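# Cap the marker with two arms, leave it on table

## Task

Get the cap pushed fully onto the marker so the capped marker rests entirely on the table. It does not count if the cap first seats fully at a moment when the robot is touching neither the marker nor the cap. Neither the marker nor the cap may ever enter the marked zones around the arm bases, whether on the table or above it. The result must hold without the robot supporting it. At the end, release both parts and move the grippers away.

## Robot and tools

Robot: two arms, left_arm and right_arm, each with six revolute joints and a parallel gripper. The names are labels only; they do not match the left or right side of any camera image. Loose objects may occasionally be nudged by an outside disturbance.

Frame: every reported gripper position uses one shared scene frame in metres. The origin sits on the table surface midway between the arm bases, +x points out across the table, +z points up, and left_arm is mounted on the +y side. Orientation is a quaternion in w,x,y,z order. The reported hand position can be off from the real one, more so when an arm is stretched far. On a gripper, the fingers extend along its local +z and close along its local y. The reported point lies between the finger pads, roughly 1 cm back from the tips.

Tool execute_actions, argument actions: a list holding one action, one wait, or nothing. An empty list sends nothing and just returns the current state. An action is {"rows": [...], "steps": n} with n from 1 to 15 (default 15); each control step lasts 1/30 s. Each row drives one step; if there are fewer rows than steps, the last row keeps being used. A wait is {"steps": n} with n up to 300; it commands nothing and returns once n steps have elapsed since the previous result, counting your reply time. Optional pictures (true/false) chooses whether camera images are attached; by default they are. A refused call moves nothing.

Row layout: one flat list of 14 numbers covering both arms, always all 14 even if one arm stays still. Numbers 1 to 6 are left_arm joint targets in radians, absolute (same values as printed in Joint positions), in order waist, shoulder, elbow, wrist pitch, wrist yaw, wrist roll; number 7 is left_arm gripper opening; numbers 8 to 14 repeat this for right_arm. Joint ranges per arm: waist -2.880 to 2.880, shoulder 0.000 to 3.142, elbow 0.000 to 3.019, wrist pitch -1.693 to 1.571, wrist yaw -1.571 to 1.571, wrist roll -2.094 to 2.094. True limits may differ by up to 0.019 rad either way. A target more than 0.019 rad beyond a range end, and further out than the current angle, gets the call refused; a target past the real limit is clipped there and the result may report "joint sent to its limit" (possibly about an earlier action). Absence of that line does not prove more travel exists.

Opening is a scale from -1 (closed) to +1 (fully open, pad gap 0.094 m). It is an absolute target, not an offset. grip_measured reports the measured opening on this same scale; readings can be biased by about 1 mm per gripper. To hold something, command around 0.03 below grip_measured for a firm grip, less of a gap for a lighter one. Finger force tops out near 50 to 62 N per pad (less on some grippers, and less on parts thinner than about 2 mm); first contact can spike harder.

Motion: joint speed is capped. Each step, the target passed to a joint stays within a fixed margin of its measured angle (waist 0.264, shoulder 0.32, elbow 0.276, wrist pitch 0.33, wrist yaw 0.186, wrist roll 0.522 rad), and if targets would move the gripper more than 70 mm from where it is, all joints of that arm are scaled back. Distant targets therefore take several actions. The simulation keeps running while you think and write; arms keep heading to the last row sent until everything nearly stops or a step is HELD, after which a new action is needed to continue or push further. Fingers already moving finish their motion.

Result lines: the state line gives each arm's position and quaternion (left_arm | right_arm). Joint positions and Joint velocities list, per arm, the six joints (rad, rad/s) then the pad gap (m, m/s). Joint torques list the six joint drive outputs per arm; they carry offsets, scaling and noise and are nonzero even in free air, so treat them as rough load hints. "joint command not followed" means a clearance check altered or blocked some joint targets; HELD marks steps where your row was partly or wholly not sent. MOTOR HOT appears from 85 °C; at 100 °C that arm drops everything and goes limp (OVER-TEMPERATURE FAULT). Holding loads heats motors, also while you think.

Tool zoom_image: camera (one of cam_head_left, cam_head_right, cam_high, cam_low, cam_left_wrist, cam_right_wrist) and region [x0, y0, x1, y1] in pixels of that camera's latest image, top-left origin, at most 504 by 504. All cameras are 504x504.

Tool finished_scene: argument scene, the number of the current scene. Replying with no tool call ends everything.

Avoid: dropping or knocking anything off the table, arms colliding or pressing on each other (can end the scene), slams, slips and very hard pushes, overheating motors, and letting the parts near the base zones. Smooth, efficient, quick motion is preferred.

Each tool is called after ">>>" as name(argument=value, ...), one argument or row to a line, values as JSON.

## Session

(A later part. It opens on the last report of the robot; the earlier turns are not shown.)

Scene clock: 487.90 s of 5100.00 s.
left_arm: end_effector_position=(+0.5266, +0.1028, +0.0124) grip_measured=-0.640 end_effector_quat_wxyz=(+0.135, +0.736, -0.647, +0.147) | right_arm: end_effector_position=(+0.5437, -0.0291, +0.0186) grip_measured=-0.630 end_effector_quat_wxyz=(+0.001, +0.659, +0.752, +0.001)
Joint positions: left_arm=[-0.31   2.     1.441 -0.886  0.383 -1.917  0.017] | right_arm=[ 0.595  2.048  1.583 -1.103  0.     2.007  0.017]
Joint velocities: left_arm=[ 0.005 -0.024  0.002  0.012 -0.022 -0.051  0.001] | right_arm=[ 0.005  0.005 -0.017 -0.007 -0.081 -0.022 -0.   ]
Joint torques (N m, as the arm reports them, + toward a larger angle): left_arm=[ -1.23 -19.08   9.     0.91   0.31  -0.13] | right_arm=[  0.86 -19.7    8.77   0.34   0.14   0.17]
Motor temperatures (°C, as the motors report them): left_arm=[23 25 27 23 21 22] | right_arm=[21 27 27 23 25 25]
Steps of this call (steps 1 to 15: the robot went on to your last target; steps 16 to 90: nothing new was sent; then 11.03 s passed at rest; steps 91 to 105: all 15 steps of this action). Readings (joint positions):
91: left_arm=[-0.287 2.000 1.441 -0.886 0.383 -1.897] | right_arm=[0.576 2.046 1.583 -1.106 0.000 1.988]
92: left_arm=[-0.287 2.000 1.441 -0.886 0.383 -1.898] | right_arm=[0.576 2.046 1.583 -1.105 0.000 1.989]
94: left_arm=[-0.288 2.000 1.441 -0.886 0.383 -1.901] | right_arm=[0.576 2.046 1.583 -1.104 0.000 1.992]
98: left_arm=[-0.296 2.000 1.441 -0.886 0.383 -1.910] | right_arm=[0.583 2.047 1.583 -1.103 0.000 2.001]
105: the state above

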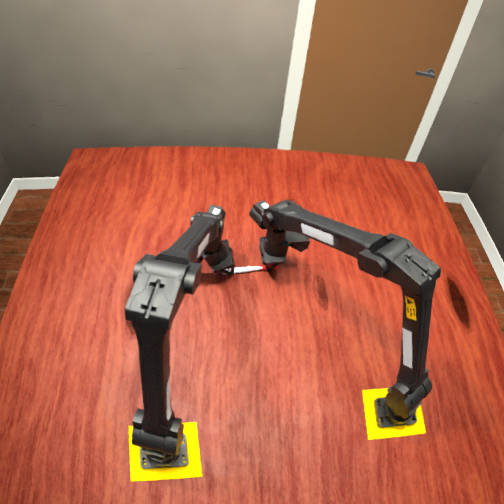

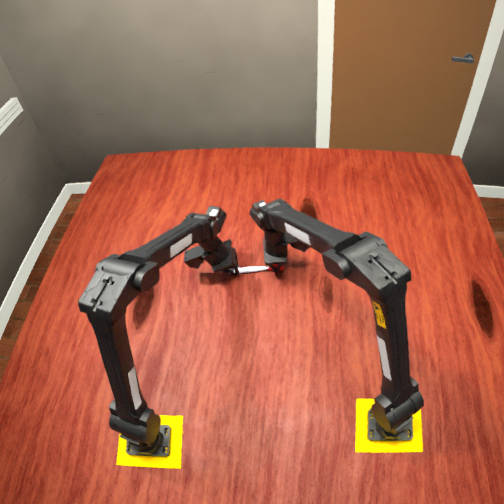

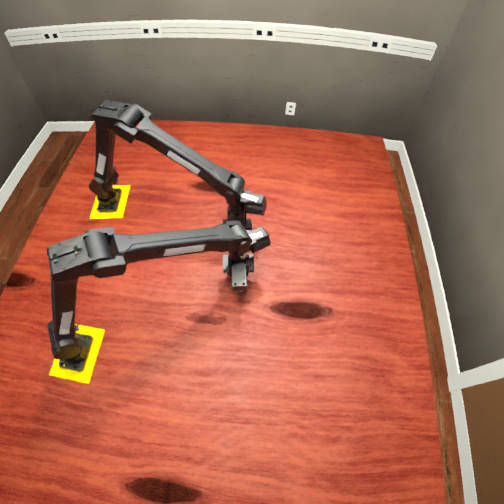

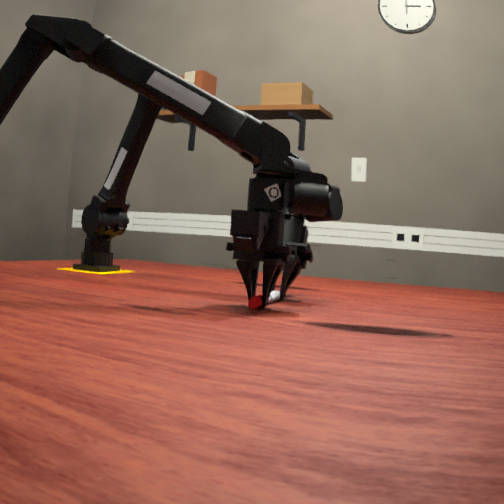

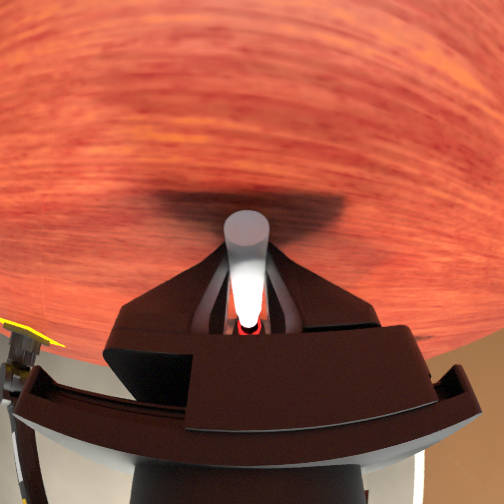

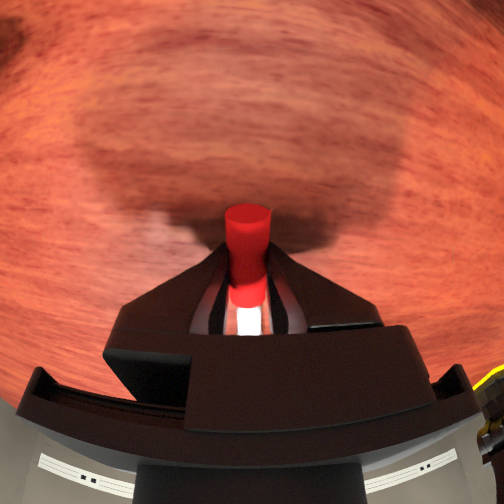

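Continue, ~0.03 each.

>>> execute_actions(
  actions=[
    {"rows":[[-0.323,1.99,1.445,-0.868,0.385,-1.934,-0.68,0.602,2.08,1.58,-1.088,0,2.022,-0.67],[-0.326,1.99,1.445,-0.868,0.385,-1.937,-0.68,0.605,2.08,1.58,-1.088,0,2.025,-0.67],[-0.329,1.99,1.445,-0.868,0.385,-1.94,-0.68,0.608,2.08,1.58,-1.088,0,2.028,-0.67],[-0.332,1.99,1.445,-0.868,0.385,-1.943,-0.68,0.611,2.08,1.58,-1.088,0,2.031,-0.67],[-0.335,1.99,1.445,-0.868,0.385,-1.946,-0.68,0.614,2.08,1.58,-1.088,0,2.034,-0.67],[-0.338,1.99,1.445,-0.868,0.385,-1.949,-0.68,0.617,2.08,1.58,-1.088,0,2.037,-0.67],[-0.341,1.99,1.445,-0.868,0.385,-1.952,-0.68,0.62,2.08,1.58,-1.088,0,2.04,-0.67],[-0.344,1.99,1.445,-0.868,0.385,-1.955,-0.68,0.623,2.08,1.58,-1.088,0,2.043,-0.67],[-0.347,1.99,1.445,-0.868,0.385,-1.958,-0.68,0.626,2.08,1.58,-1.088,0,2.046,-0.67],[-0.35,1.99,1.445,-0.868,0.385,-1.96,-0.68,0.629,2.08,1.58,-1.088,0,2.048,-0.67]]},
  ],
  pictures=false,
)

>>> execute_actions(
  actions=[
    {"steps":8},
  ],
)

>>> zoom_image(
  camera="cam_right_wrist",
  region=[200,260,300,340],
)

Scene clock: 507.07 s of 5100.00 s.
left_arm: end_effector_position=(+0.5214, +0.0871, +0.0124) grip_measured=-0.640 end_effector_quat_wxyz=(+0.139, +0.737, -0.646, +0.143) | right_arm: end_effector_position=(+0.5347, -0.0154, +0.0183) grip_measured=-0.630 end_effector_quat_wxyz=(+0.001, +0.659, +0.753, +0.001)
Joint positions: left_arm=[-0.337  2.     1.441 -0.886  0.383 -1.948  0.017] | right_arm=[ 0.623  2.049  1.583 -1.103  0.001  2.033  0.017]
Joint velocities: left_arm=[-0.024  0.005 -0.007  0.017 -0.037 -0.022 -0.001] | right_arm=[ 0.024  0.005 -0.012 -0.002 -0.066 -0.007  0.   ]
Joint torques (N m, as the arm reports them, + toward a larger angle): left_arm=[ -1.25 -18.96   9.03   0.9    0.3   -0.12] | right_arm=[  1.01 -19.15   9.01   0.48   0.08   0.16]
Motor temperatures (°C, as the motors report them): left_arm=[23 26 27 23 21 22] | right_arm=[21 27 27 23 25 25]
Steps of this call (steps 1 to 15: the robot went on to your last target; steps 16 to 90: nothing new was sent; then 15.67 s passed at rest; steps 91 to 105: all 15 steps of this action). Readings (joint positions):
91: left_arm=[-0.310 2.000 1.441 -0.886 0.383 -1.920] | right_arm=[0.595 2.048 1.583 -1.103 0.000 2.009]
92: left_arm=[-0.310 2.000 1.441 -0.886 0.383 -1.921] | right_arm=[0.595 2.048 1.583 -1.103 0.000 2.010]
94: left_arm=[-0.311 2.000 1.441 -0.886 0.383 -1.925] | right_arm=[0.596 2.048 1.583 -1.103 0.000 2.013]
98: left_arm=[-0.317 2.000 1.441 -0.886 0.383 -1.935] | right_arm=[0.604 2.048 1.583 -1.103 0.000 2.022]
105: the state above

Scene clock: 507.33 s of 5100.00 s.
left_arm: end_effector_position=(+0.5214, +0.0866, +0.0125) grip_measured=-0.640 end_effector_quat_wxyz=(+0.139, +0.737, -0.645, +0.144) | right_arm: end_effector_position=(+0.5344, -0.0149, +0.0183) grip_measured=-0.630 end_effector_quat_wxyz=(+0.001, +0.659, +0.752, +0.001)
Joint positions: left_arm=[-0.338  2.     1.441 -0.885  0.384 -1.951  0.017] | right_arm=[ 0.624  2.049  1.583 -1.103  0.001  2.036  0.017]
Joint velocities: left_arm=[-0.005 -0.015 -0.007  0.017 -0.022 -0.051 -0.001] | right_arm=[ 0.005 -0.005 -0.002 -0.002 -0.037  0.051 -0.001]
Joint torques (N m, as the arm reports them, + toward a larger angle): left_arm=[ -1.17 -19.08   9.02   0.87   0.28  -0.14] | right_arm=[  0.54 -19.12   8.86   0.48   0.07   0.25]
Motor temperatures (°C, as the motors report them): left_arm=[23 26 27 23 21 22] | right_arm=[21 27 27 23 25 25]
Steps of this call (steps 1 to 8: the robot went on to your last target). Readings (joint positions):
1: left_arm=[-0.338 2.000 1.441 -0.885 0.383 -1.949] | right_arm=[0.624 2.049 1.583 -1.103 0.001 2.034]
2: left_arm=[-0.338 2.000 1.441 -0.885 0.383 -1.950] | right_arm=[0.624 2.049 1.583 -1.103 0.001 2.034]
4: left_arm=[-0.338 2.000 1.441 -0.885 0.384 -1.950] | right_arm=[0.624 2.049 1.583 -1.103 0.001 2.036]
8: the state above

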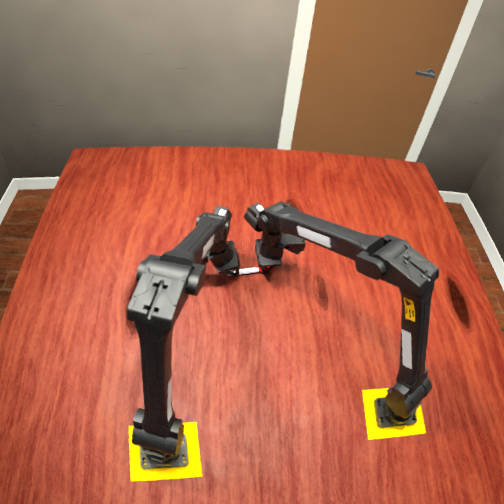

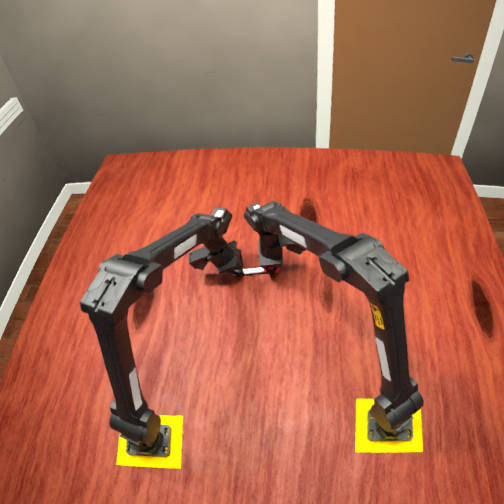

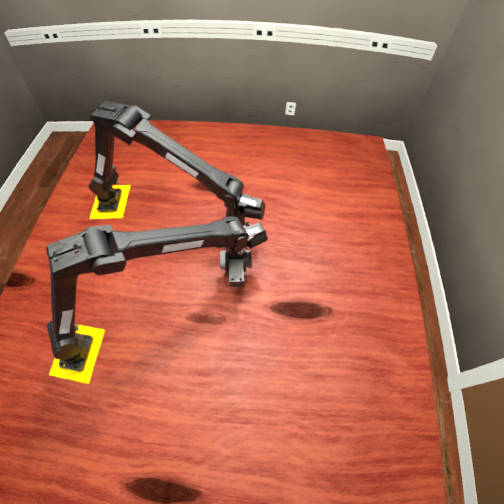

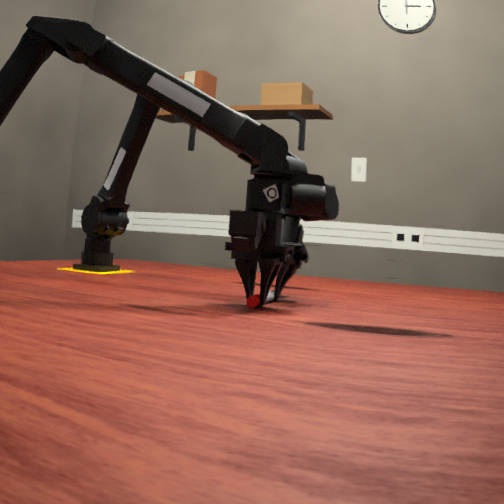

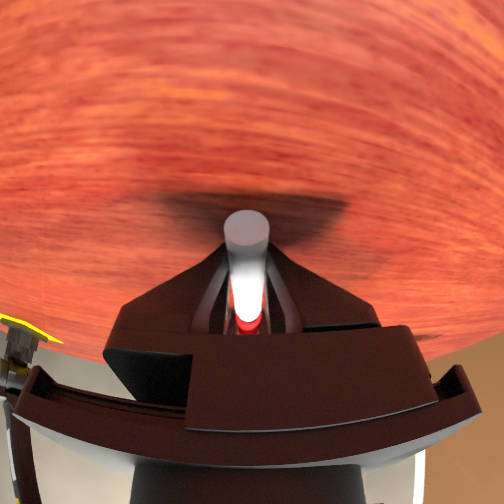

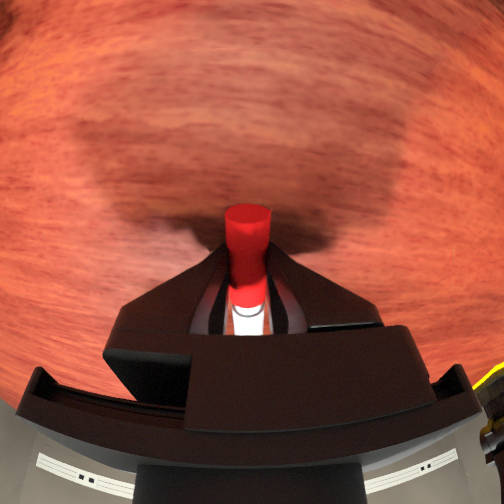

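Region (200, 260, 300, 340) of cam_right_wrist's 504x504 image, scaled by 5.040, with more detail than that image has; it fills the top 403 rows of this view, and the rest is white.

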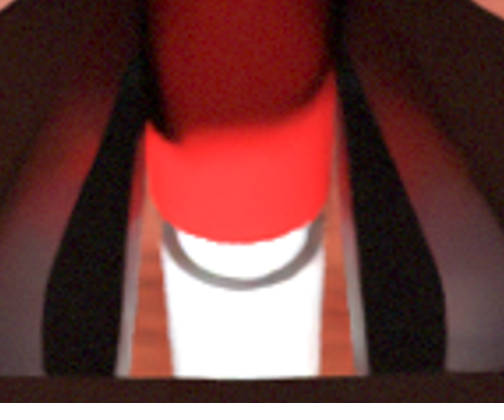

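>>> execute_actions(
  actions=[
    {"rows":[[-0.355,1.99,1.445,-0.868,0.387,-1.962,-0.68,0.634,2.08,1.58,-1.088,-0.002,2.05,-0.67],[-0.36,1.99,1.445,-0.868,0.389,-1.964,-0.68,0.639,2.08,1.58,-1.088,-0.004,2.052,-0.67],[-0.365,1.99,1.445,-0.868,0.391,-1.966,-0.68,0.644,2.08,1.58,-1.088,-0.006,2.054,-0.67],[-0.37,1.99,1.445,-0.868,0.393,-1.968,-0.68,0.649,2.08,1.58,-1.088,-0.008,2.056,-0.67],[-0.375,1.99,1.445,-0.868,0.395,-1.968,-0.68,0.654,2.08,1.58,-1.088,-0.01,2.056,-0.67],[-0.38,1.99,1.445,-0.868,0.397,-1.968,-0.68,0.659,2.08,1.58,-1.088,-0.012,2.056,-0.67],[-0.385,1.99,1.445,-0.868,0.399,-1.968,-0.68,0.664,2.08,1.58,-1.088,-0.014,2.056,-0.67],[-0.39,1.99,1.445,-0.868,0.401,-1.968,-0.68,0.669,2.08,1.58,-1.088,-0.016,2.056,-0.67],[-0.395,1.99,1.445,-0.868,0.403,-1.968,-0.68,0.674,2.08,1.58,-1.088,-0.018,2.056,-0.67],[-0.4,1.99,1.445,-0.868,0.405,-1.968,-0.68,0.679,2.08,1.58,-1.088,-0.02,2.056,-0.67]]},
  ],
)

>>> zoom_image(
  camera="cam_right_wrist",
  region=[200,260,300,340],
)

Scene clock: 525.83 s of 5100.00 s.
left_arm: end_effector_position=(+0.5210, +0.0851, +0.0125) grip_measured=-0.640 end_effector_quat_wxyz=(+0.140, +0.738, -0.644, +0.143) | right_arm: end_effector_position=(+0.5338, -0.0140, +0.0183) grip_measured=-0.630 end_effector_quat_wxyz=(+0.002, +0.660, +0.752, +0.001)
Joint positions: left_arm=[-0.34   2.     1.441 -0.885  0.385 -1.954  0.017] | right_arm=[ 0.626  2.049  1.583 -1.103  0.003  2.04   0.017]
Joint velocities: left_arm=[-0.005  0.005 -0.007 -0.007  0.037  0.007 -0.001] | right_arm=[ 0.015 -0.005 -0.017 -0.007  0.007 -0.037 -0.   ]
Joint torques (N m, as the arm reports them, + toward a larger angle): left_arm=[ -0.28 -18.3    8.61   0.14   0.34  -0.02] | right_arm=[  1.28 -22.38   9.43  -0.08   0.05   0.1 ]
Motor temperatures (°C, as the motors report them): left_arm=[23 26 27 23 21 22] | right_arm=[21 27 27 23 25 25]
A step of this action was HELD (marked below), so the robot has no last target. An arm can still carry out its HELD step.
Steps of this call (steps 1 to 15: the robot went on to your last target; steps 16 to 90: nothing new was sent; then 15.00 s passed at rest; steps 91 to 105: all 15 steps of this action). Readings (joint positions):
91: left_arm=[-0.338 2.000 1.441 -0.885 0.384 -1.951] | right_arm=[0.624 2.049 1.583 -1.103 0.001 2.037]
92: left_arm=[-0.338 2.000 1.441 -0.885 0.386 -1.952] | right_arm=[0.624 2.049 1.583 -1.103 0.001 2.038]
94: left_arm=[-0.340 2.000 1.441 -0.885 0.387 -1.954] | right_arm=[0.626 2.049 1.583 -1.103 -0.000 2.040]
95: left_arm=[-0.340 2.000 1.441 -0.885 0.385 -1.954] | right_arm=[0.626 2.049 1.583 -1.103 0.003 2.040] HELD
96: left_arm=[-0.340 2.000 1.441 -0.885 0.385 -1.954] | right_arm=[0.626 2.049 1.583 -1.103 0.003 2.040] HELD
97: left_arm=[-0.340 2.000 1.441 -0.885 0.385 -1.954] | right_arm=[0.626 2.049 1.583 -1.103 0.003 2.040] HELD
98: left_arm=[-0.340 2.000 1.441 -0.885 0.385 -1.954] | right_arm=[0.626 2.049 1.583 -1.103 0.003 2.040] HELD
99: left_arm=[-0.340 2.000 1.441 -0.885 0.385 -1.954] | right_arm=[0.626 2.049 1.583 -1.103 0.003 2.040] HELD
100: left_arm=[-0.340 2.000 1.441 -0.885 0.385 -1.954] | right_arm=[0.626 2.049 1.583 -1.103 0.003 2.040] HELD
101: left_arm=[-0.340 2.000 1.441 -0.885 0.385 -1.954] | right_arm=[0.626 2.049 1.583 -1.103 0.003 2.040] HELD
102: left_arm=[-0.340 2.000 1.441 -0.885 0.385 -1.954] | right_arm=[0.626 2.049 1.583 -1.103 0.003 2.040] HELD
103: left_arm=[-0.340 2.000 1.441 -0.885 0.385 -1.954] | right_arm=[0.626 2.049 1.583 -1.103 0.003 2.040] HELD
104: left_arm=[-0.340 2.000 1.441 -0.885 0.385 -1.954] | right_arm=[0.626 2.049 1.583 -1.103 0.003 2.040] HELD
105: the state above HELD
joint command not followed: on one or more control steps a check withheld the commanded joint targets of the left arm, and it was not sent them on those steps. On the call's last step the targets were still withheld.
cause: the commanded joint targets would bring a part of the robot too close to another arm (this arm's wrist (the part past joint 4) and the other arm's wrist (the part past joint 4)); next, command targets that bring no part of the robot closer to that arm.
joint command not followed: on one or more control steps a check withheld the commanded joint targets of the right arm, and it was not sent them on those steps. On the call's last step the targets were still withheld.
cause: the commanded joint targets would bring a part of the robot too close to another arm (this arm's wrist (the part past joint 4) and the other arm's wrist (the part past joint 4)); next, command targets that bring no part of the robot closer to that arm.

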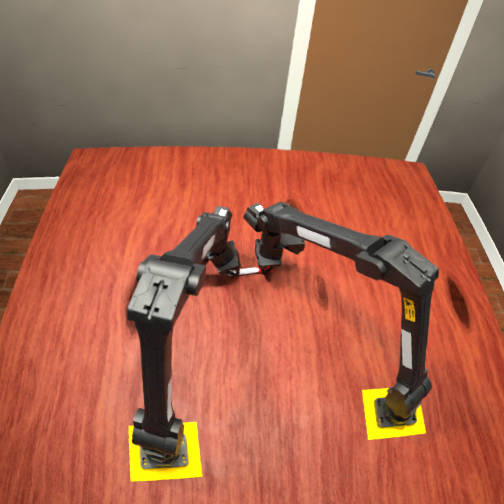

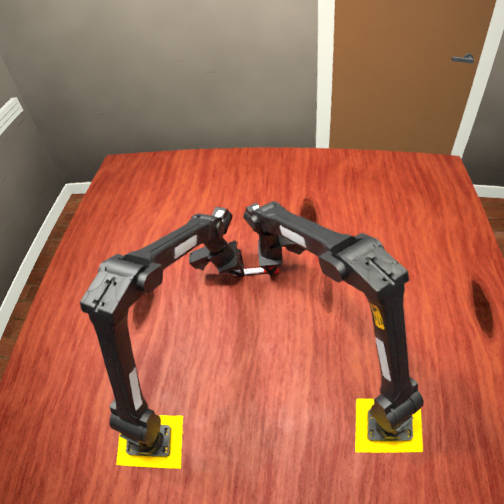

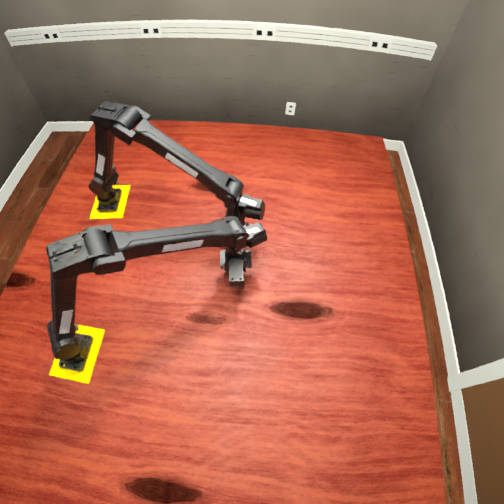

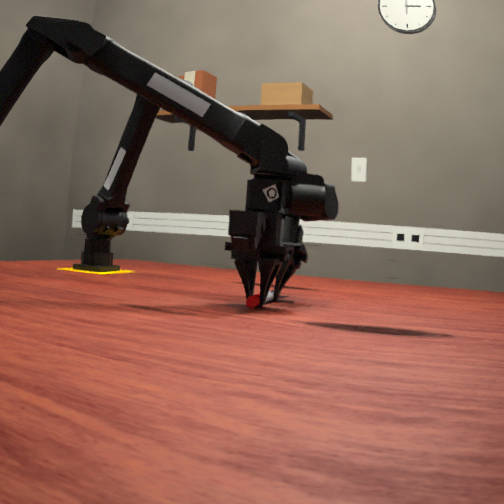

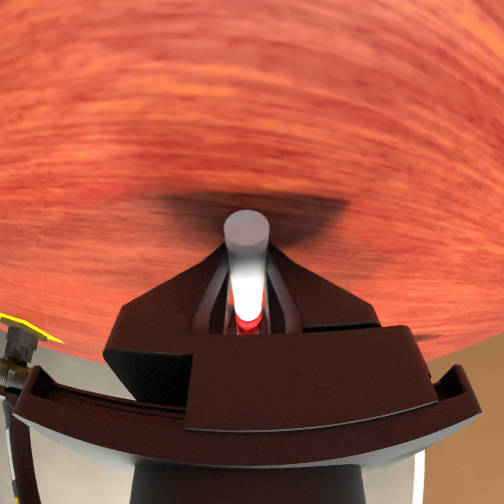

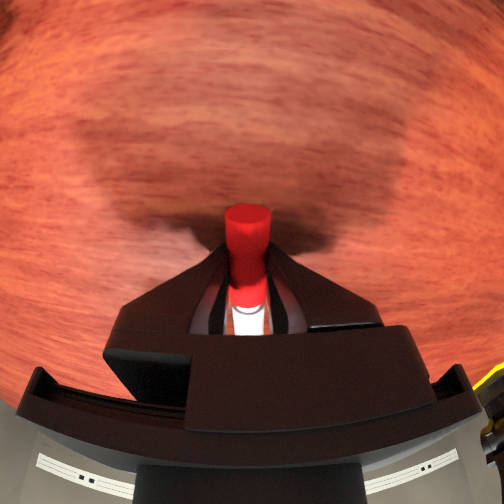

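Region (200, 260, 300, 340) of cam_right_wrist's 504x504 image, scaled by 5.040, with more detail than that image has; it fills the top 403 rows of this view, and the rest is white.

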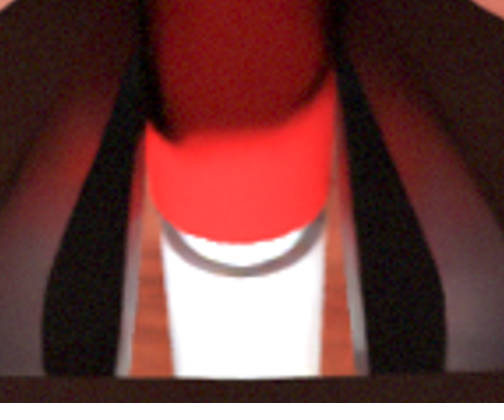

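>>> execute_actions(
  actions=[
    {"rows":[[-0.345,1.99,1.445,-0.875,0.385,-1.96,-0.68,0.626,2.05,1.585,-1.1,0,2.04,-0.55],[-0.345,1.99,1.445,-0.875,0.385,-1.96,-0.68,0.626,2.045,1.585,-1.1,0,2.04,-0.35],[-0.345,1.99,1.445,-0.875,0.385,-1.96,-0.68,0.626,2.035,1.585,-1.1,0,2.04,-0.1],[-0.345,1.99,1.445,-0.875,0.385,-1.96,-0.68,0.626,2.02,1.585,-1.1,0,2.04,0],[-0.345,1.99,1.445,-0.875,0.385,-1.96,-0.68,0.62,2.005,1.585,-1.1,0,2.04,0],[-0.345,1.99,1.445,-0.875,0.385,-1.96,-0.68,0.61,1.99,1.585,-1.1,0,2.04,0],[-0.345,1.99,1.445,-0.875,0.385,-1.96,-0.68,0.595,1.975,1.585,-1.09,0,2.03,0],[-0.345,1.99,1.445,-0.875,0.385,-1.96,-0.68,0.58,1.96,1.575,-1.075,-0.03,2.02,0],[-0.345,1.99,1.445,-0.875,0.385,-1.96,-0.68,0.565,1.95,1.565,-1.06,-0.06,2.01,0],[-0.345,1.99,1.445,-0.875,0.385,-1.96,-0.68,0.55,1.945,1.553,-1.045,-0.09,2.0,0],[-0.345,1.99,1.445,-0.875,0.385,-1.96,-0.68,0.535,1.94,1.541,-1.03,-0.12,1.99,0],[-0.345,1.99,1.445,-0.875,0.385,-1.96,-0.68,0.52,1.94,1.529,-1.015,-0.15,1.98,0],[-0.345,1.99,1.445,-0.875,0.385,-1.96,-0.68,0.505,1.94,1.517,-1.0,-0.18,1.97,0],[-0.345,1.99,1.445,-0.875,0.385,-1.96,-0.68,0.49,1.94,1.505,-0.985,-0.21,1.96,0],[-0.345,1.99,1.445,-0.875,0.385,-1.96,-0.68,0.475,1.94,1.493,-0.97,-0.24,1.95,-0.2]]},
  ],
  pictures=false,
)

>>> execute_actions(
  actions=[
    {"rows":[[-0.345,1.99,1.445,-0.875,0.385,-1.96,-0.68,0.46,1.94,1.481,-0.955,-0.27,1.94,-0.4],[-0.345,1.99,1.445,-0.875,0.385,-1.96,-0.68,0.448,1.94,1.469,-0.94,-0.3,1.93,-0.6],[-0.345,1.99,1.445,-0.875,0.385,-1.96,-0.68,0.436,1.94,1.457,-0.925,-0.33,1.92,-0.8],[-0.345,1.99,1.445,-0.875,0.385,-1.96,-0.68,0.426,1.94,1.445,-0.91,-0.36,1.91,-1],[-0.345,1.99,1.445,-0.875,0.385,-1.96,-0.68,0.417,1.94,1.433,-0.895,-0.39,1.9,-1],[-0.345,1.99,1.445,-0.875,0.385,-1.96,-0.68,0.41,1.94,1.421,-0.88,-0.42,1.89,-1],[-0.345,1.99,1.445,-0.875,0.385,-1.96,-0.68,0.404,1.94,1.409,-0.865,-0.45,1.88,-1],[-0.345,1.99,1.445,-0.875,0.385,-1.96,-0.68,0.4,1.94,1.397,-0.85,-0.48,1.875,-1],[-0.345,1.99,1.445,-0.875,0.385,-1.96,-0.68,0.398,1.94,1.385,-0.835,-0.51,1.875,-1],[-0.345,1.99,1.445,-0.875,0.385,-1.96,-0.68,0.398,1.94,1.375,-0.82,-0.54,1.875,-1],[-0.345,1.99,1.445,-0.875,0.385,-1.96,-0.68,0.398,1.94,1.365,-0.805,-0.565,1.875,-1],[-0.345,1.99,1.445,-0.875,0.385,-1.96,-0.68,0.398,1.94,1.356,-0.787,-0.585,1.875,-1]]},
  ],
  pictures=false,
)

>>> execute_actions(
  actions=[
    {"rows":[[-0.345,1.99,1.445,-0.875,0.385,-1.96,-0.68,0.398,1.95,1.356,-0.787,-0.585,1.875,-1],[-0.345,1.99,1.445,-0.875,0.385,-1.96,-0.68,0.398,1.96,1.356,-0.787,-0.585,1.875,-1],[-0.345,1.99,1.445,-0.875,0.385,-1.96,-0.68,0.398,1.966,1.356,-0.787,-0.585,1.875,-1],[-0.345,1.99,1.445,-0.875,0.385,-1.96,-0.68,0.398,1.972,1.356,-0.787,-0.585,1.875,-1],[-0.345,1.99,1.445,-0.875,0.385,-1.96,-0.68,0.398,1.978,1.356,-0.787,-0.585,1.875,-1]]},
  ],
)

Scene clock: 568.07 s of 5100.00 s.
left_arm: end_effector_position=(+0.5210, +0.0851, +0.0125) grip_measured=-0.640 end_effector_quat_wxyz=(+0.140, +0.738, -0.644, +0.143) | right_arm: end_effector_position=(+0.5541, -0.0311, +0.0624) grip_measured=-0.116 end_effector_quat_wxyz=(-0.080, +0.671, +0.731, +0.099)
Joint positions: left_arm=[-0.34   2.     1.441 -0.885  0.385 -1.955  0.017] | right_arm=[ 0.522  1.944  1.523 -1.013 -0.216  1.995  0.042]
Joint velocities: left_arm=[-0.015 -0.015  0.002  0.012  0.051  0.007 -0.   ] | right_arm=[-0.601 -0.249 -0.271  0.432 -0.681 -0.242 -0.165]
Joint torques (N m, as the arm reports them, + toward a larger angle): left_arm=[ -0.66 -19.11   9.04   0.57   0.24  -0.1 ] | right_arm=[  0.5  -20.23   8.19   0.71  -0.04  -0.03]
Motor temperatures (°C, as the motors report them): left_arm=[23 25 27 23 21 22] | right_arm=[21 28 28 23 25 25]
Steps of this call (steps 1 to 90: nothing new was sent; then 38.73 s passed at rest; steps 91 to 105: all 15 steps of this action). Readings (joint positions):
91: left_arm=[-0.340 2.000 1.441 -0.885 0.385 -1.955] | right_arm=[0.626 2.049 1.583 -1.103 0.003 2.040]
92: left_arm=[-0.340 2.000 1.441 -0.885 0.385 -1.955] | right_arm=[0.626 2.049 1.583 -1.103 0.003 2.040]
94: left_arm=[-0.340 2.000 1.441 -0.885 0.385 -1.955] | right_arm=[0.626 2.049 1.583 -1.103 0.002 2.040]
98: left_arm=[-0.340 2.000 1.441 -0.885 0.385 -1.955] | right_arm=[0.621 2.033 1.581 -1.100 -0.015 2.038]
105: the state above

Scene clock: 568.57 s of 5100.00 s.
left_arm: end_effector_position=(+0.5210, +0.0851, +0.0125) grip_measured=-0.640 end_effector_quat_wxyz=(+0.140, +0.738, -0.644, +0.143) | right_arm: end_effector_position=(+0.5471, -0.0568, +0.0389) grip_measured=-0.994 end_effector_quat_wxyz=(-0.221, +0.642, +0.706, +0.201)
Joint positions: left_arm=[-0.34   2.     1.441 -0.885  0.385 -1.955  0.017] | right_arm=[ 0.39   1.932  1.356 -0.813 -0.582  1.894  0.   ]
Joint velocities: left_arm=[ 0.015  0.005 -0.007  0.007 -0.022 -0.051  0.001] | right_arm=[ 0.044 -0.005 -0.056  0.076 -0.095 -0.125  0.   ]
Joint torques (N m, as the arm reports them, + toward a larger angle): left_arm=[ -0.69 -18.96   9.01   0.58   0.24  -0.09] | right_arm=[  1.13 -20.13   9.44   1.25  -0.33  -0.02]
Motor temperatures (°C, as the motors report them): left_arm=[23 25 27 23 21 22] | right_arm=[21 28 28 23 25 25]
Steps of this call (steps 1 to 15: all 15 steps of this action). Readings (joint positions):
1: left_arm=[-0.340 2.000 1.441 -0.885 0.385 -1.955] | right_arm=[0.501 1.938 1.514 -0.997 -0.245 1.987]
2: left_arm=[-0.340 2.000 1.441 -0.885 0.385 -1.955] | right_arm=[0.481 1.933 1.503 -0.981 -0.275 1.978]
4: left_arm=[-0.340 2.000 1.441 -0.885 0.385 -1.955] | right_arm=[0.443 1.932 1.480 -0.951 -0.334 1.959]
8: left_arm=[-0.340 2.000 1.441 -0.885 0.385 -1.955] | right_arm=[0.392 1.932 1.420 -0.894 -0.452 1.922]
15: the state above

Scene clock: 569.07 s of 5100.00 s.
left_arm: end_effector_position=(+0.5210, +0.0851, +0.0125) grip_measured=-0.640 end_effector_quat_wxyz=(+0.140, +0.738, -0.644, +0.143) | right_arm: end_effector_position=(+0.5454, -0.0552, +0.0259) grip_measured=-0.994 end_effector_quat_wxyz=(-0.224, +0.640, +0.709, +0.195)
Joint positions: left_arm=[-0.34   2.     1.441 -0.885  0.385 -1.955  0.017] | right_arm=[ 0.394  1.956  1.356 -0.804 -0.583  1.886  0.   ]
Joint velocities: left_arm=[ 0.005 -0.005 -0.007 -0.012  0.007  0.066  0.001] | right_arm=[-0.015  0.005  0.012 -0.017  0.007  0.022 -0.   ]
Joint torques (N m, as the arm reports them, + toward a larger angle): left_arm=[ -0.61 -19.09   9.02   0.58   0.24  -0.09] | right_arm=[  0.72 -18.84   8.82   0.94  -0.28   0.03]
Motor temperatures (°C, as the motors report them): left_arm=[23 25 27 23 21 22] | right_arm=[21 28 28 23 25 25]
Steps of this call (steps 1 to 15: all 15 steps of this action). Readings (joint positions):
1: left_arm=[-0.340 2.000 1.441 -0.885 0.385 -1.955] | right_arm=[0.392 1.932 1.356 -0.810 -0.583 1.892]
2: left_arm=[-0.340 2.000 1.441 -0.885 0.385 -1.955] | right_arm=[0.393 1.932 1.356 -0.809 -0.583 1.891]
4: left_arm=[-0.340 2.000 1.441 -0.885 0.385 -1.955] | right_arm=[0.394 1.933 1.356 -0.805 -0.583 1.889]
8: left_arm=[-0.340 2.000 1.441 -0.885 0.385 -1.955] | right_arm=[0.394 1.943 1.356 -0.804 -0.583 1.887]
15: the state above

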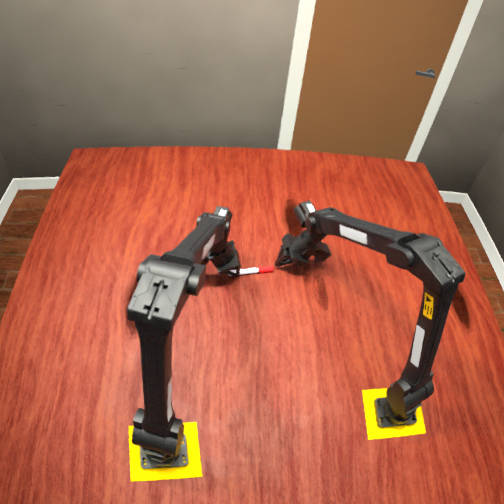

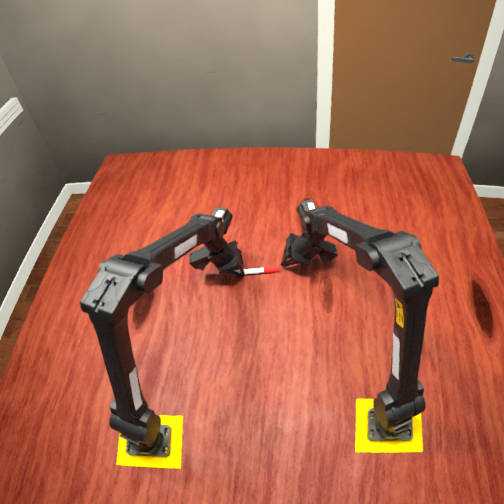

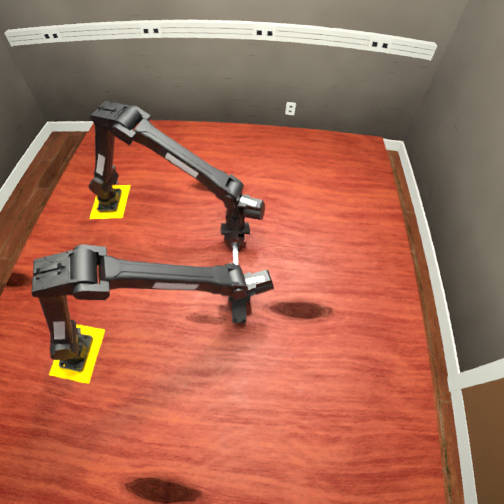

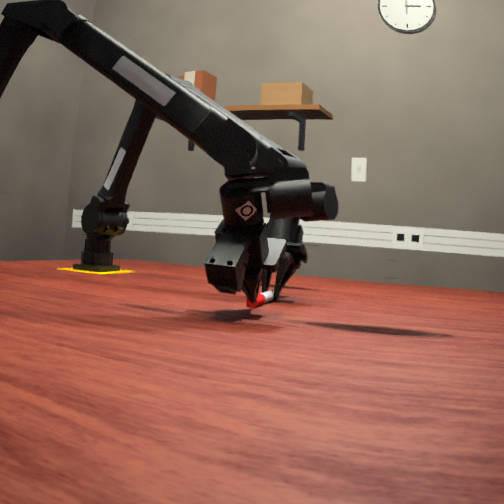

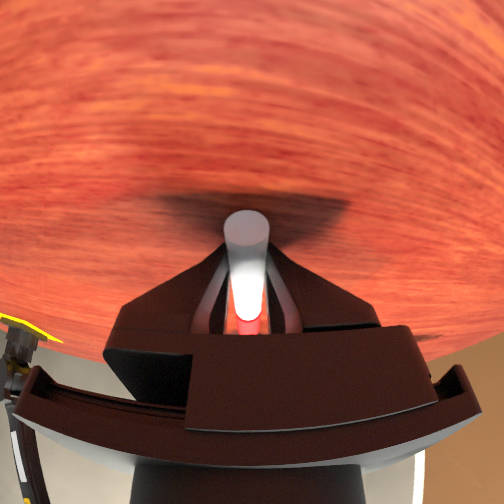

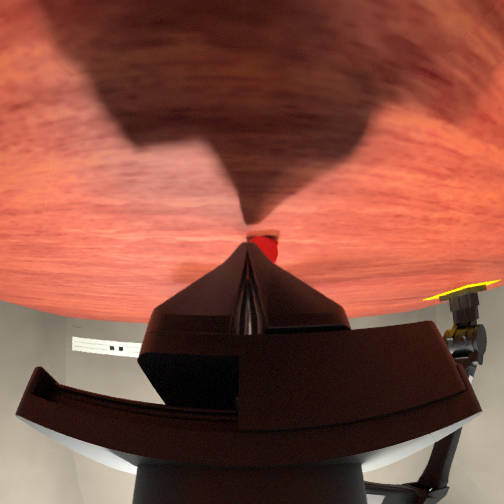

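>>> execute_actions(
  actions=[
    {"rows":[[-0.345,1.99,1.445,-0.875,0.385,-1.96,-0.68,0.398,1.985,1.356,-0.787,-0.585,1.88,-1],[-0.345,1.99,1.445,-0.875,0.385,-1.96,-0.68,0.398,1.993,1.356,-0.787,-0.585,1.88,-1],[-0.345,1.99,1.445,-0.875,0.385,-1.96,-0.68,0.398,1.993,1.356,-0.787,-0.585,1.88,-1],[-0.345,1.99,1.445,-0.875,0.385,-1.96,-0.68,0.401,1.993,1.356,-0.787,-0.585,1.88,-1],[-0.345,1.99,1.445,-0.875,0.385,-1.96,-0.68,0.404,1.993,1.356,-0.787,-0.585,1.88,-1],[-0.345,1.99,1.445,-0.875,0.385,-1.96,-0.68,0.407,1.993,1.356,-0.787,-0.585,1.88,-1],[-0.345,1.99,1.445,-0.875,0.385,-1.96,-0.68,0.41,1.993,1.356,-0.787,-0.585,1.88,-1],[-0.345,1.99,1.445,-0.875,0.385,-1.96,-0.68,0.413,1.993,1.356,-0.787,-0.585,1.88,-1],[-0.345,1.99,1.445,-0.875,0.385,-1.96,-0.68,0.416,1.993,1.356,-0.787,-0.585,1.88,-1],[-0.345,1.99,1.445,-0.875,0.385,-1.96,-0.68,0.419,1.993,1.356,-0.787,-0.585,1.88,-1],[-0.345,1.99,1.445,-0.875,0.385,-1.96,-0.68,0.422,1.993,1.356,-0.787,-0.585,1.88,-1],[-0.35,1.99,1.445,-0.875,0.385,-1.96,-0.68,0.425,1.993,1.356,-0.787,-0.585,1.88,-1]]},
  ],
  pictures=false,
)

>>> execute_actions(
  actions=[
    {"rows":[[-0.354,1.99,1.445,-0.873,0.387,-1.96,-0.68,0.429,1.993,1.356,-0.787,-0.587,1.88,-1],[-0.358,1.99,1.445,-0.871,0.389,-1.96,-0.68,0.433,1.993,1.356,-0.787,-0.589,1.88,-1],[-0.362,1.99,1.445,-0.869,0.391,-1.96,-0.68,0.437,1.993,1.356,-0.787,-0.591,1.88,-1],[-0.366,1.99,1.445,-0.867,0.393,-1.96,-0.68,0.441,1.993,1.356,-0.787,-0.593,1.88,-1],[-0.37,1.99,1.445,-0.865,0.395,-1.96,-0.68,0.445,1.993,1.356,-0.787,-0.595,1.88,-1],[-0.374,1.99,1.445,-0.865,0.397,-1.96,-0.68,0.449,1.993,1.356,-0.787,-0.597,1.88,-1],[-0.378,1.99,1.445,-0.865,0.399,-1.96,-0.68,0.453,1.993,1.356,-0.787,-0.599,1.88,-1],[-0.382,1.99,1.445,-0.865,0.401,-1.96,-0.68,0.457,1.993,1.356,-0.787,-0.601,1.88,-1],[-0.386,1.99,1.445,-0.865,0.403,-1.96,-0.68,0.461,1.993,1.356,-0.787,-0.603,1.88,-1],[-0.39,1.99,1.445,-0.865,0.405,-1.96,-0.68,0.465,1.993,1.356,-0.787,-0.605,1.88,-1],[-0.394,1.99,1.445,-0.865,0.405,-1.96,-0.68,0.469,1.993,1.356,-0.787,-0.605,1.88,-1],[-0.398,1.99,1.445,-0.865,0.405,-1.96,-0.68,0.473,1.993,1.356,-0.787,-0.605,1.88,-1]]},
  ],
)

>>> zoom_image(
  camera="cam_head_right",
  region=[225,250,305,290],
)

Scene clock: 599.30 s of 5100.00 s.
left_arm: end_effector_position=(+0.5211, +0.0856, +0.0123) grip_measured=-0.640 end_effector_quat_wxyz=(+0.139, +0.738, -0.644, +0.143) | right_arm: end_effector_position=(+0.5383, -0.0457, +0.0194) grip_measured=-0.994 end_effector_quat_wxyz=(-0.228, +0.634, +0.714, +0.188)
Joint positions: left_arm=[-0.34   2.     1.441 -0.885  0.381 -1.955  0.017] | right_arm=[ 0.414  1.967  1.356 -0.804 -0.581  1.886  0.   ]
Joint velocities: left_arm=[-0.005 -0.005 -0.002  0.002 -0.037  0.022 -0.002] | right_arm=[-0.015 -0.015  0.007  0.012  0.007 -0.066 -0.001]
Joint torques (N m, as the arm reports them, + toward a larger angle): left_arm=[ -0.86 -19.1    8.98   0.55   0.45  -0.09] | right_arm=[  0.77 -18.01   8.7    1.01  -0.35   0.07]
Motor temperatures (°C, as the motors report them): left_arm=[23 26 27 23 21 22] | right_arm=[21 27 28 23 25 25]
Steps of this call (steps 1 to 15: the robot went on to your last target; steps 16 to 90: nothing new was sent; then 26.73 s passed at rest; steps 91 to 105: all 15 steps of this action). Readings (joint positions):
91: left_arm=[-0.340 2.000 1.441 -0.885 0.385 -1.955] | right_arm=[0.394 1.956 1.356 -0.804 -0.583 1.886]
92: left_arm=[-0.340 2.000 1.441 -0.885 0.385 -1.955] | right_arm=[0.394 1.956 1.356 -0.804 -0.583 1.886]
94: left_arm=[-0.340 2.000 1.441 -0.885 0.385 -1.955] | right_arm=[0.394 1.958 1.356 -0.804 -0.583 1.886]
98: left_arm=[-0.340 2.000 1.441 -0.885 0.385 -1.955] | right_arm=[0.396 1.964 1.356 -0.804 -0.583 1.886]
105: the state above

Scene clock: 599.80 s of 5100.00 s.
left_arm: end_effector_position=(+0.5210, +0.0852, +0.0125) grip_measured=-0.640 end_effector_quat_wxyz=(+0.140, +0.738, -0.644, +0.143) | right_arm: end_effector_position=(+0.5372, -0.0439, +0.0196) grip_measured=-0.994 end_effector_quat_wxyz=(-0.229, +0.633, +0.715, +0.188)
Joint positions: left_arm=[-0.34   2.     1.441 -0.885  0.384 -1.955  0.017] | right_arm=[ 0.417  1.967  1.356 -0.804 -0.584  1.886  0.   ]
Joint velocities: left_arm=[ 0.015  0.005 -0.002  0.007 -0.037  0.081 -0.   ] | right_arm=[-0.015  0.005  0.007 -0.012 -0.007 -0.066 -0.   ]
Joint torques (N m, as the arm reports them, + toward a larger angle): left_arm=[ -5.46 -19.11   9.01   1.     1.09  -0.09] | right_arm=[  6.02 -18.07   8.92   0.75  -0.96   0.02]
Motor temperatures (°C, as the motors report them): left_arm=[23 26 27 23 21 22] | right_arm=[21 27 28 23 25 25]
Steps of this call (steps 1 to 15: all 15 steps of this action). Readings (joint positions):
1: left_arm=[-0.340 2.000 1.441 -0.885 0.381 -1.955] | right_arm=[0.414 1.967 1.356 -0.804 -0.581 1.886]
2: left_arm=[-0.340 2.000 1.441 -0.885 0.381 -1.955] | right_arm=[0.414 1.967 1.356 -0.804 -0.581 1.886]
4: left_arm=[-0.340 2.000 1.441 -0.885 0.382 -1.955] | right_arm=[0.415 1.967 1.356 -0.804 -0.582 1.886]
8: left_arm=[-0.340 2.000 1.441 -0.885 0.384 -1.955] | right_arm=[0.415 1.967 1.356 -0.804 -0.584 1.886]
15: the state above

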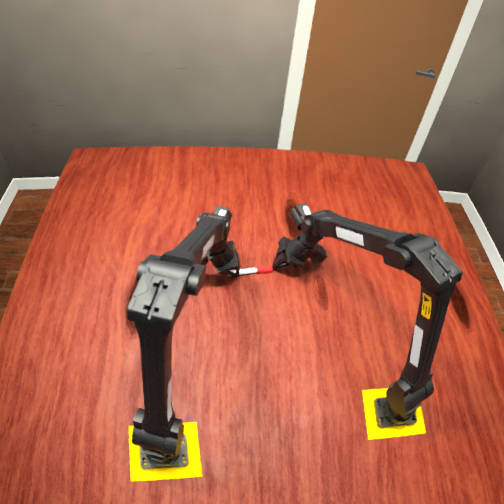

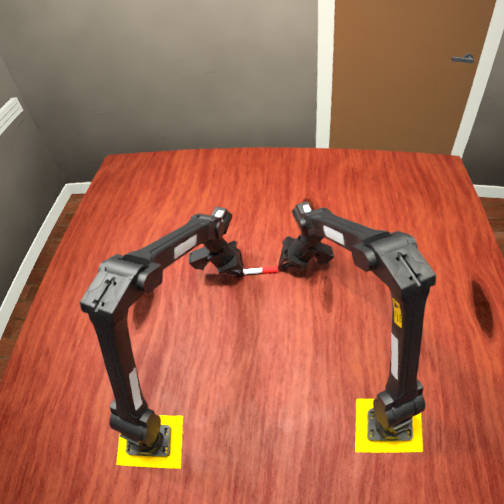

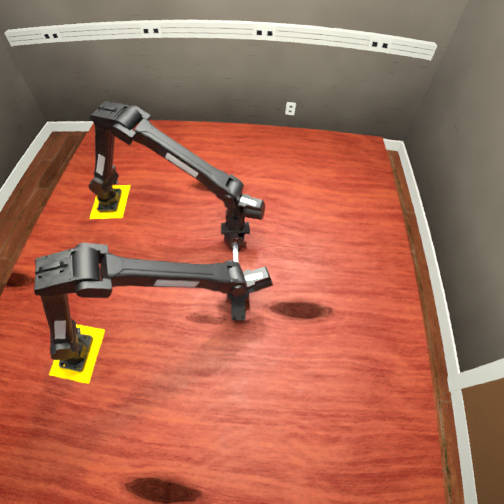

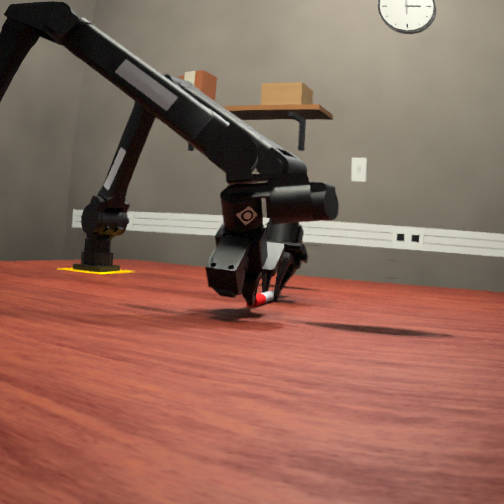

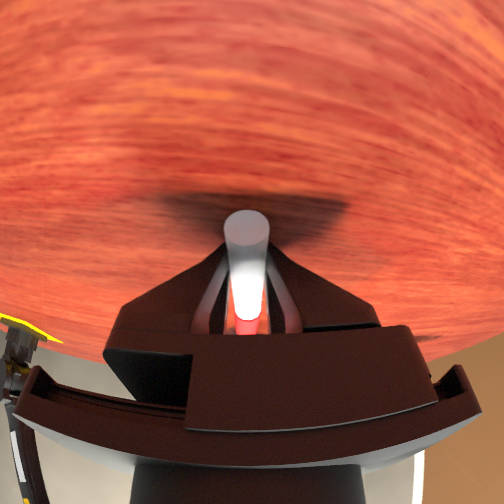

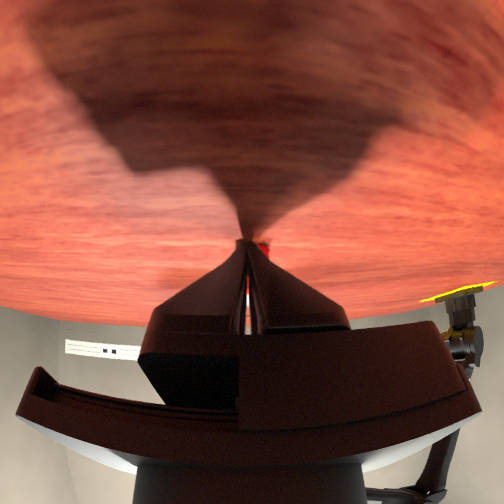

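Region (225, 250, 305, 290) of cam_head_right's 504x504 image, scaled by 6.300, with more detail than that image has.

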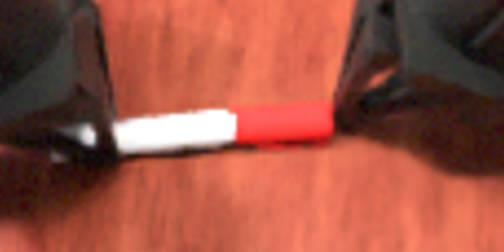

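Push harder.

>>> execute_actions(
  actions=[
    {"rows":[[-0.402,1.99,1.447,-0.863,0.408,-1.96,-0.69,0.477,1.993,1.358,-0.787,-0.608,1.88,-1],[-0.406,1.99,1.449,-0.861,0.411,-1.96,-0.69,0.481,1.993,1.36,-0.787,-0.611,1.88,-1],[-0.41,1.99,1.451,-0.859,0.414,-1.96,-0.69,0.485,1.993,1.362,-0.787,-0.614,1.88,-1],[-0.414,1.99,1.453,-0.857,0.417,-1.96,-0.69,0.489,1.993,1.364,-0.787,-0.617,1.88,-1],[-0.418,1.99,1.455,-0.855,0.42,-1.96,-0.69,0.493,1.993,1.366,-0.787,-0.62,1.88,-1],[-0.422,1.99,1.457,-0.853,0.423,-1.96,-0.69,0.497,1.993,1.368,-0.787,-0.623,1.88,-1],[-0.426,1.99,1.459,-0.851,0.426,-1.96,-0.69,0.501,1.993,1.37,-0.785,-0.626,1.88,-1],[-0.43,1.99,1.461,-0.849,0.429,-1.96,-0.69,0.505,1.993,1.37,-0.783,-0.629,1.88,-1],[-0.434,1.99,1.463,-0.847,0.432,-1.96,-0.69,0.509,1.993,1.37,-0.781,-0.632,1.88,-1],[-0.438,1.99,1.465,-0.845,0.435,-1.96,-0.69,0.513,1.993,1.37,-0.779,-0.635,1.88,-1],[-0.442,1.99,1.465,-0.845,0.438,-1.96,-0.69,0.517,1.993,1.37,-0.777,-0.638,1.88,-1],[-0.446,1.99,1.465,-0.845,0.441,-1.96,-0.69,0.521,1.993,1.37,-0.775,-0.641,1.88,-1]]},
  ],
)

>>> zoom_image(
  camera="cam_high",
  region=[210,225,270,275],
)

Scene clock: 619.03 s of 5100.00 s.
left_arm: end_effector_position=(+0.5202, +0.0827, +0.0130) grip_measured=-0.640 end_effector_quat_wxyz=(+0.144, +0.736, -0.645, +0.145) | right_arm: end_effector_position=(+0.5350, -0.0402, +0.0206) grip_measured=-0.994 end_effector_quat_wxyz=(-0.234, +0.630, +0.716, +0.189)
Joint positions: left_arm=[-0.343  2.     1.441 -0.885  0.392 -1.954  0.017] | right_arm=[ 0.422  1.967  1.356 -0.804 -0.594  1.886  0.   ]
Joint velocities: left_arm=[-0.005 -0.015 -0.012 -0.012 -0.066 -0.007  0.   ] | right_arm=[ 0.005 -0.005  0.002  0.002  0.022 -0.037 -0.001]
Joint torques (N m, as the arm reports them, + toward a larger angle): left_arm=[ -9.45 -19.16  10.85   1.86   2.3   -0.1 ] | right_arm=[  7.42 -18.6   10.14   1.43  -1.84   0.03]
Motor temperatures (°C, as the motors report them): left_arm=[23 26 27 23 22 22] | right_arm=[21 27 27 23 26 25]
Steps of this call (steps 1 to 15: the robot went on to your last target; steps 16 to 90: nothing new was sent; then 15.73 s passed at rest; steps 91 to 105: all 15 steps of this action). Readings (joint positions):
91: left_arm=[-0.340 2.000 1.441 -0.885 0.384 -1.955] | right_arm=[0.418 1.967 1.356 -0.804 -0.584 1.886]
92: left_arm=[-0.341 2.000 1.441 -0.885 0.385 -1.955] | right_arm=[0.418 1.967 1.356 -0.804 -0.584 1.886]
94: left_arm=[-0.341 2.000 1.441 -0.885 0.387 -1.954] | right_arm=[0.419 1.967 1.356 -0.804 -0.587 1.886]
98: left_arm=[-0.343 2.000 1.441 -0.885 0.389 -1.954] | right_arm=[0.422 1.967 1.356 -0.804 -0.590 1.886]
105: the state above

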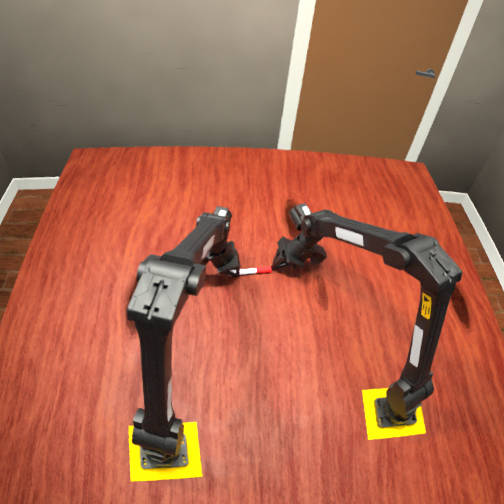

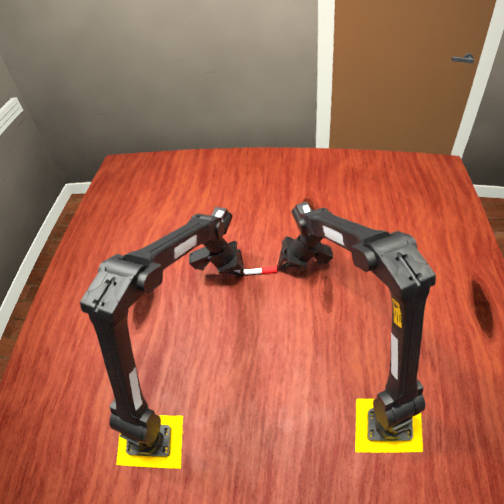

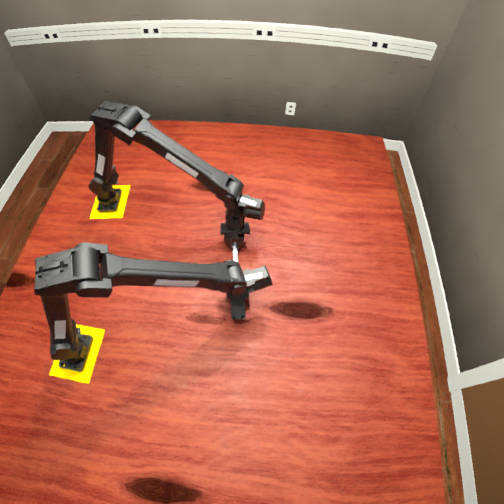

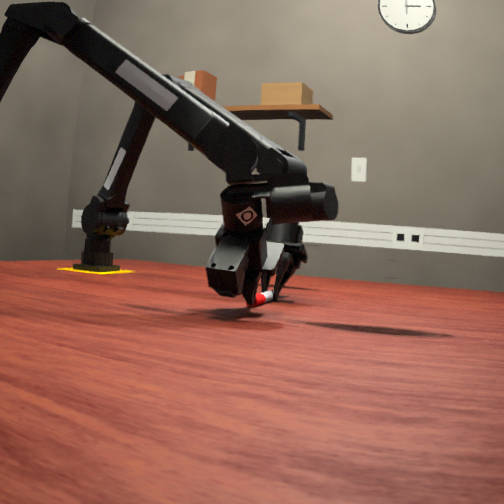

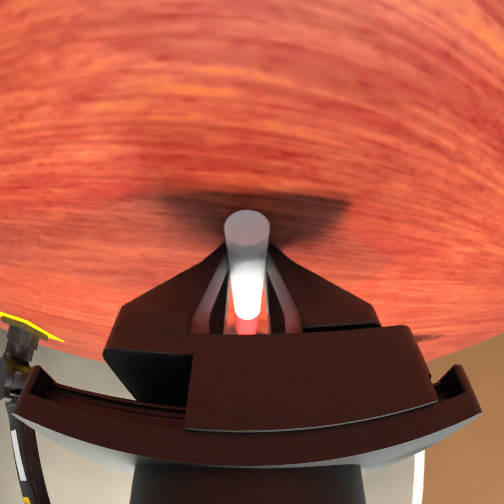

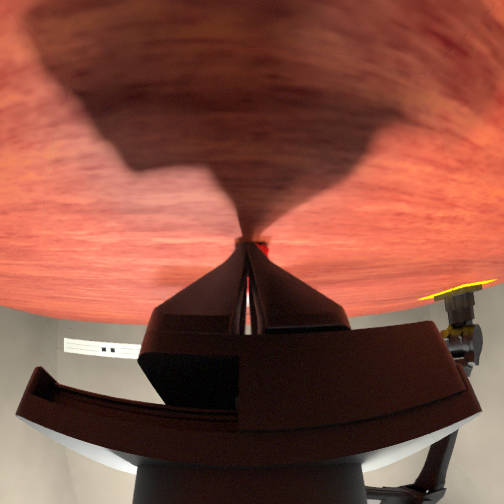

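Region (210, 225, 270, 275) of cam_high's 504x504 image, scaled by 8.400, with more detail than that image has.

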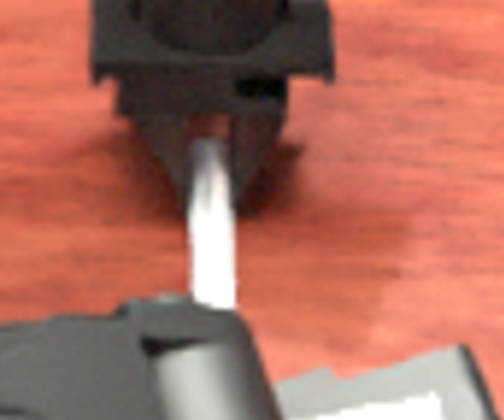

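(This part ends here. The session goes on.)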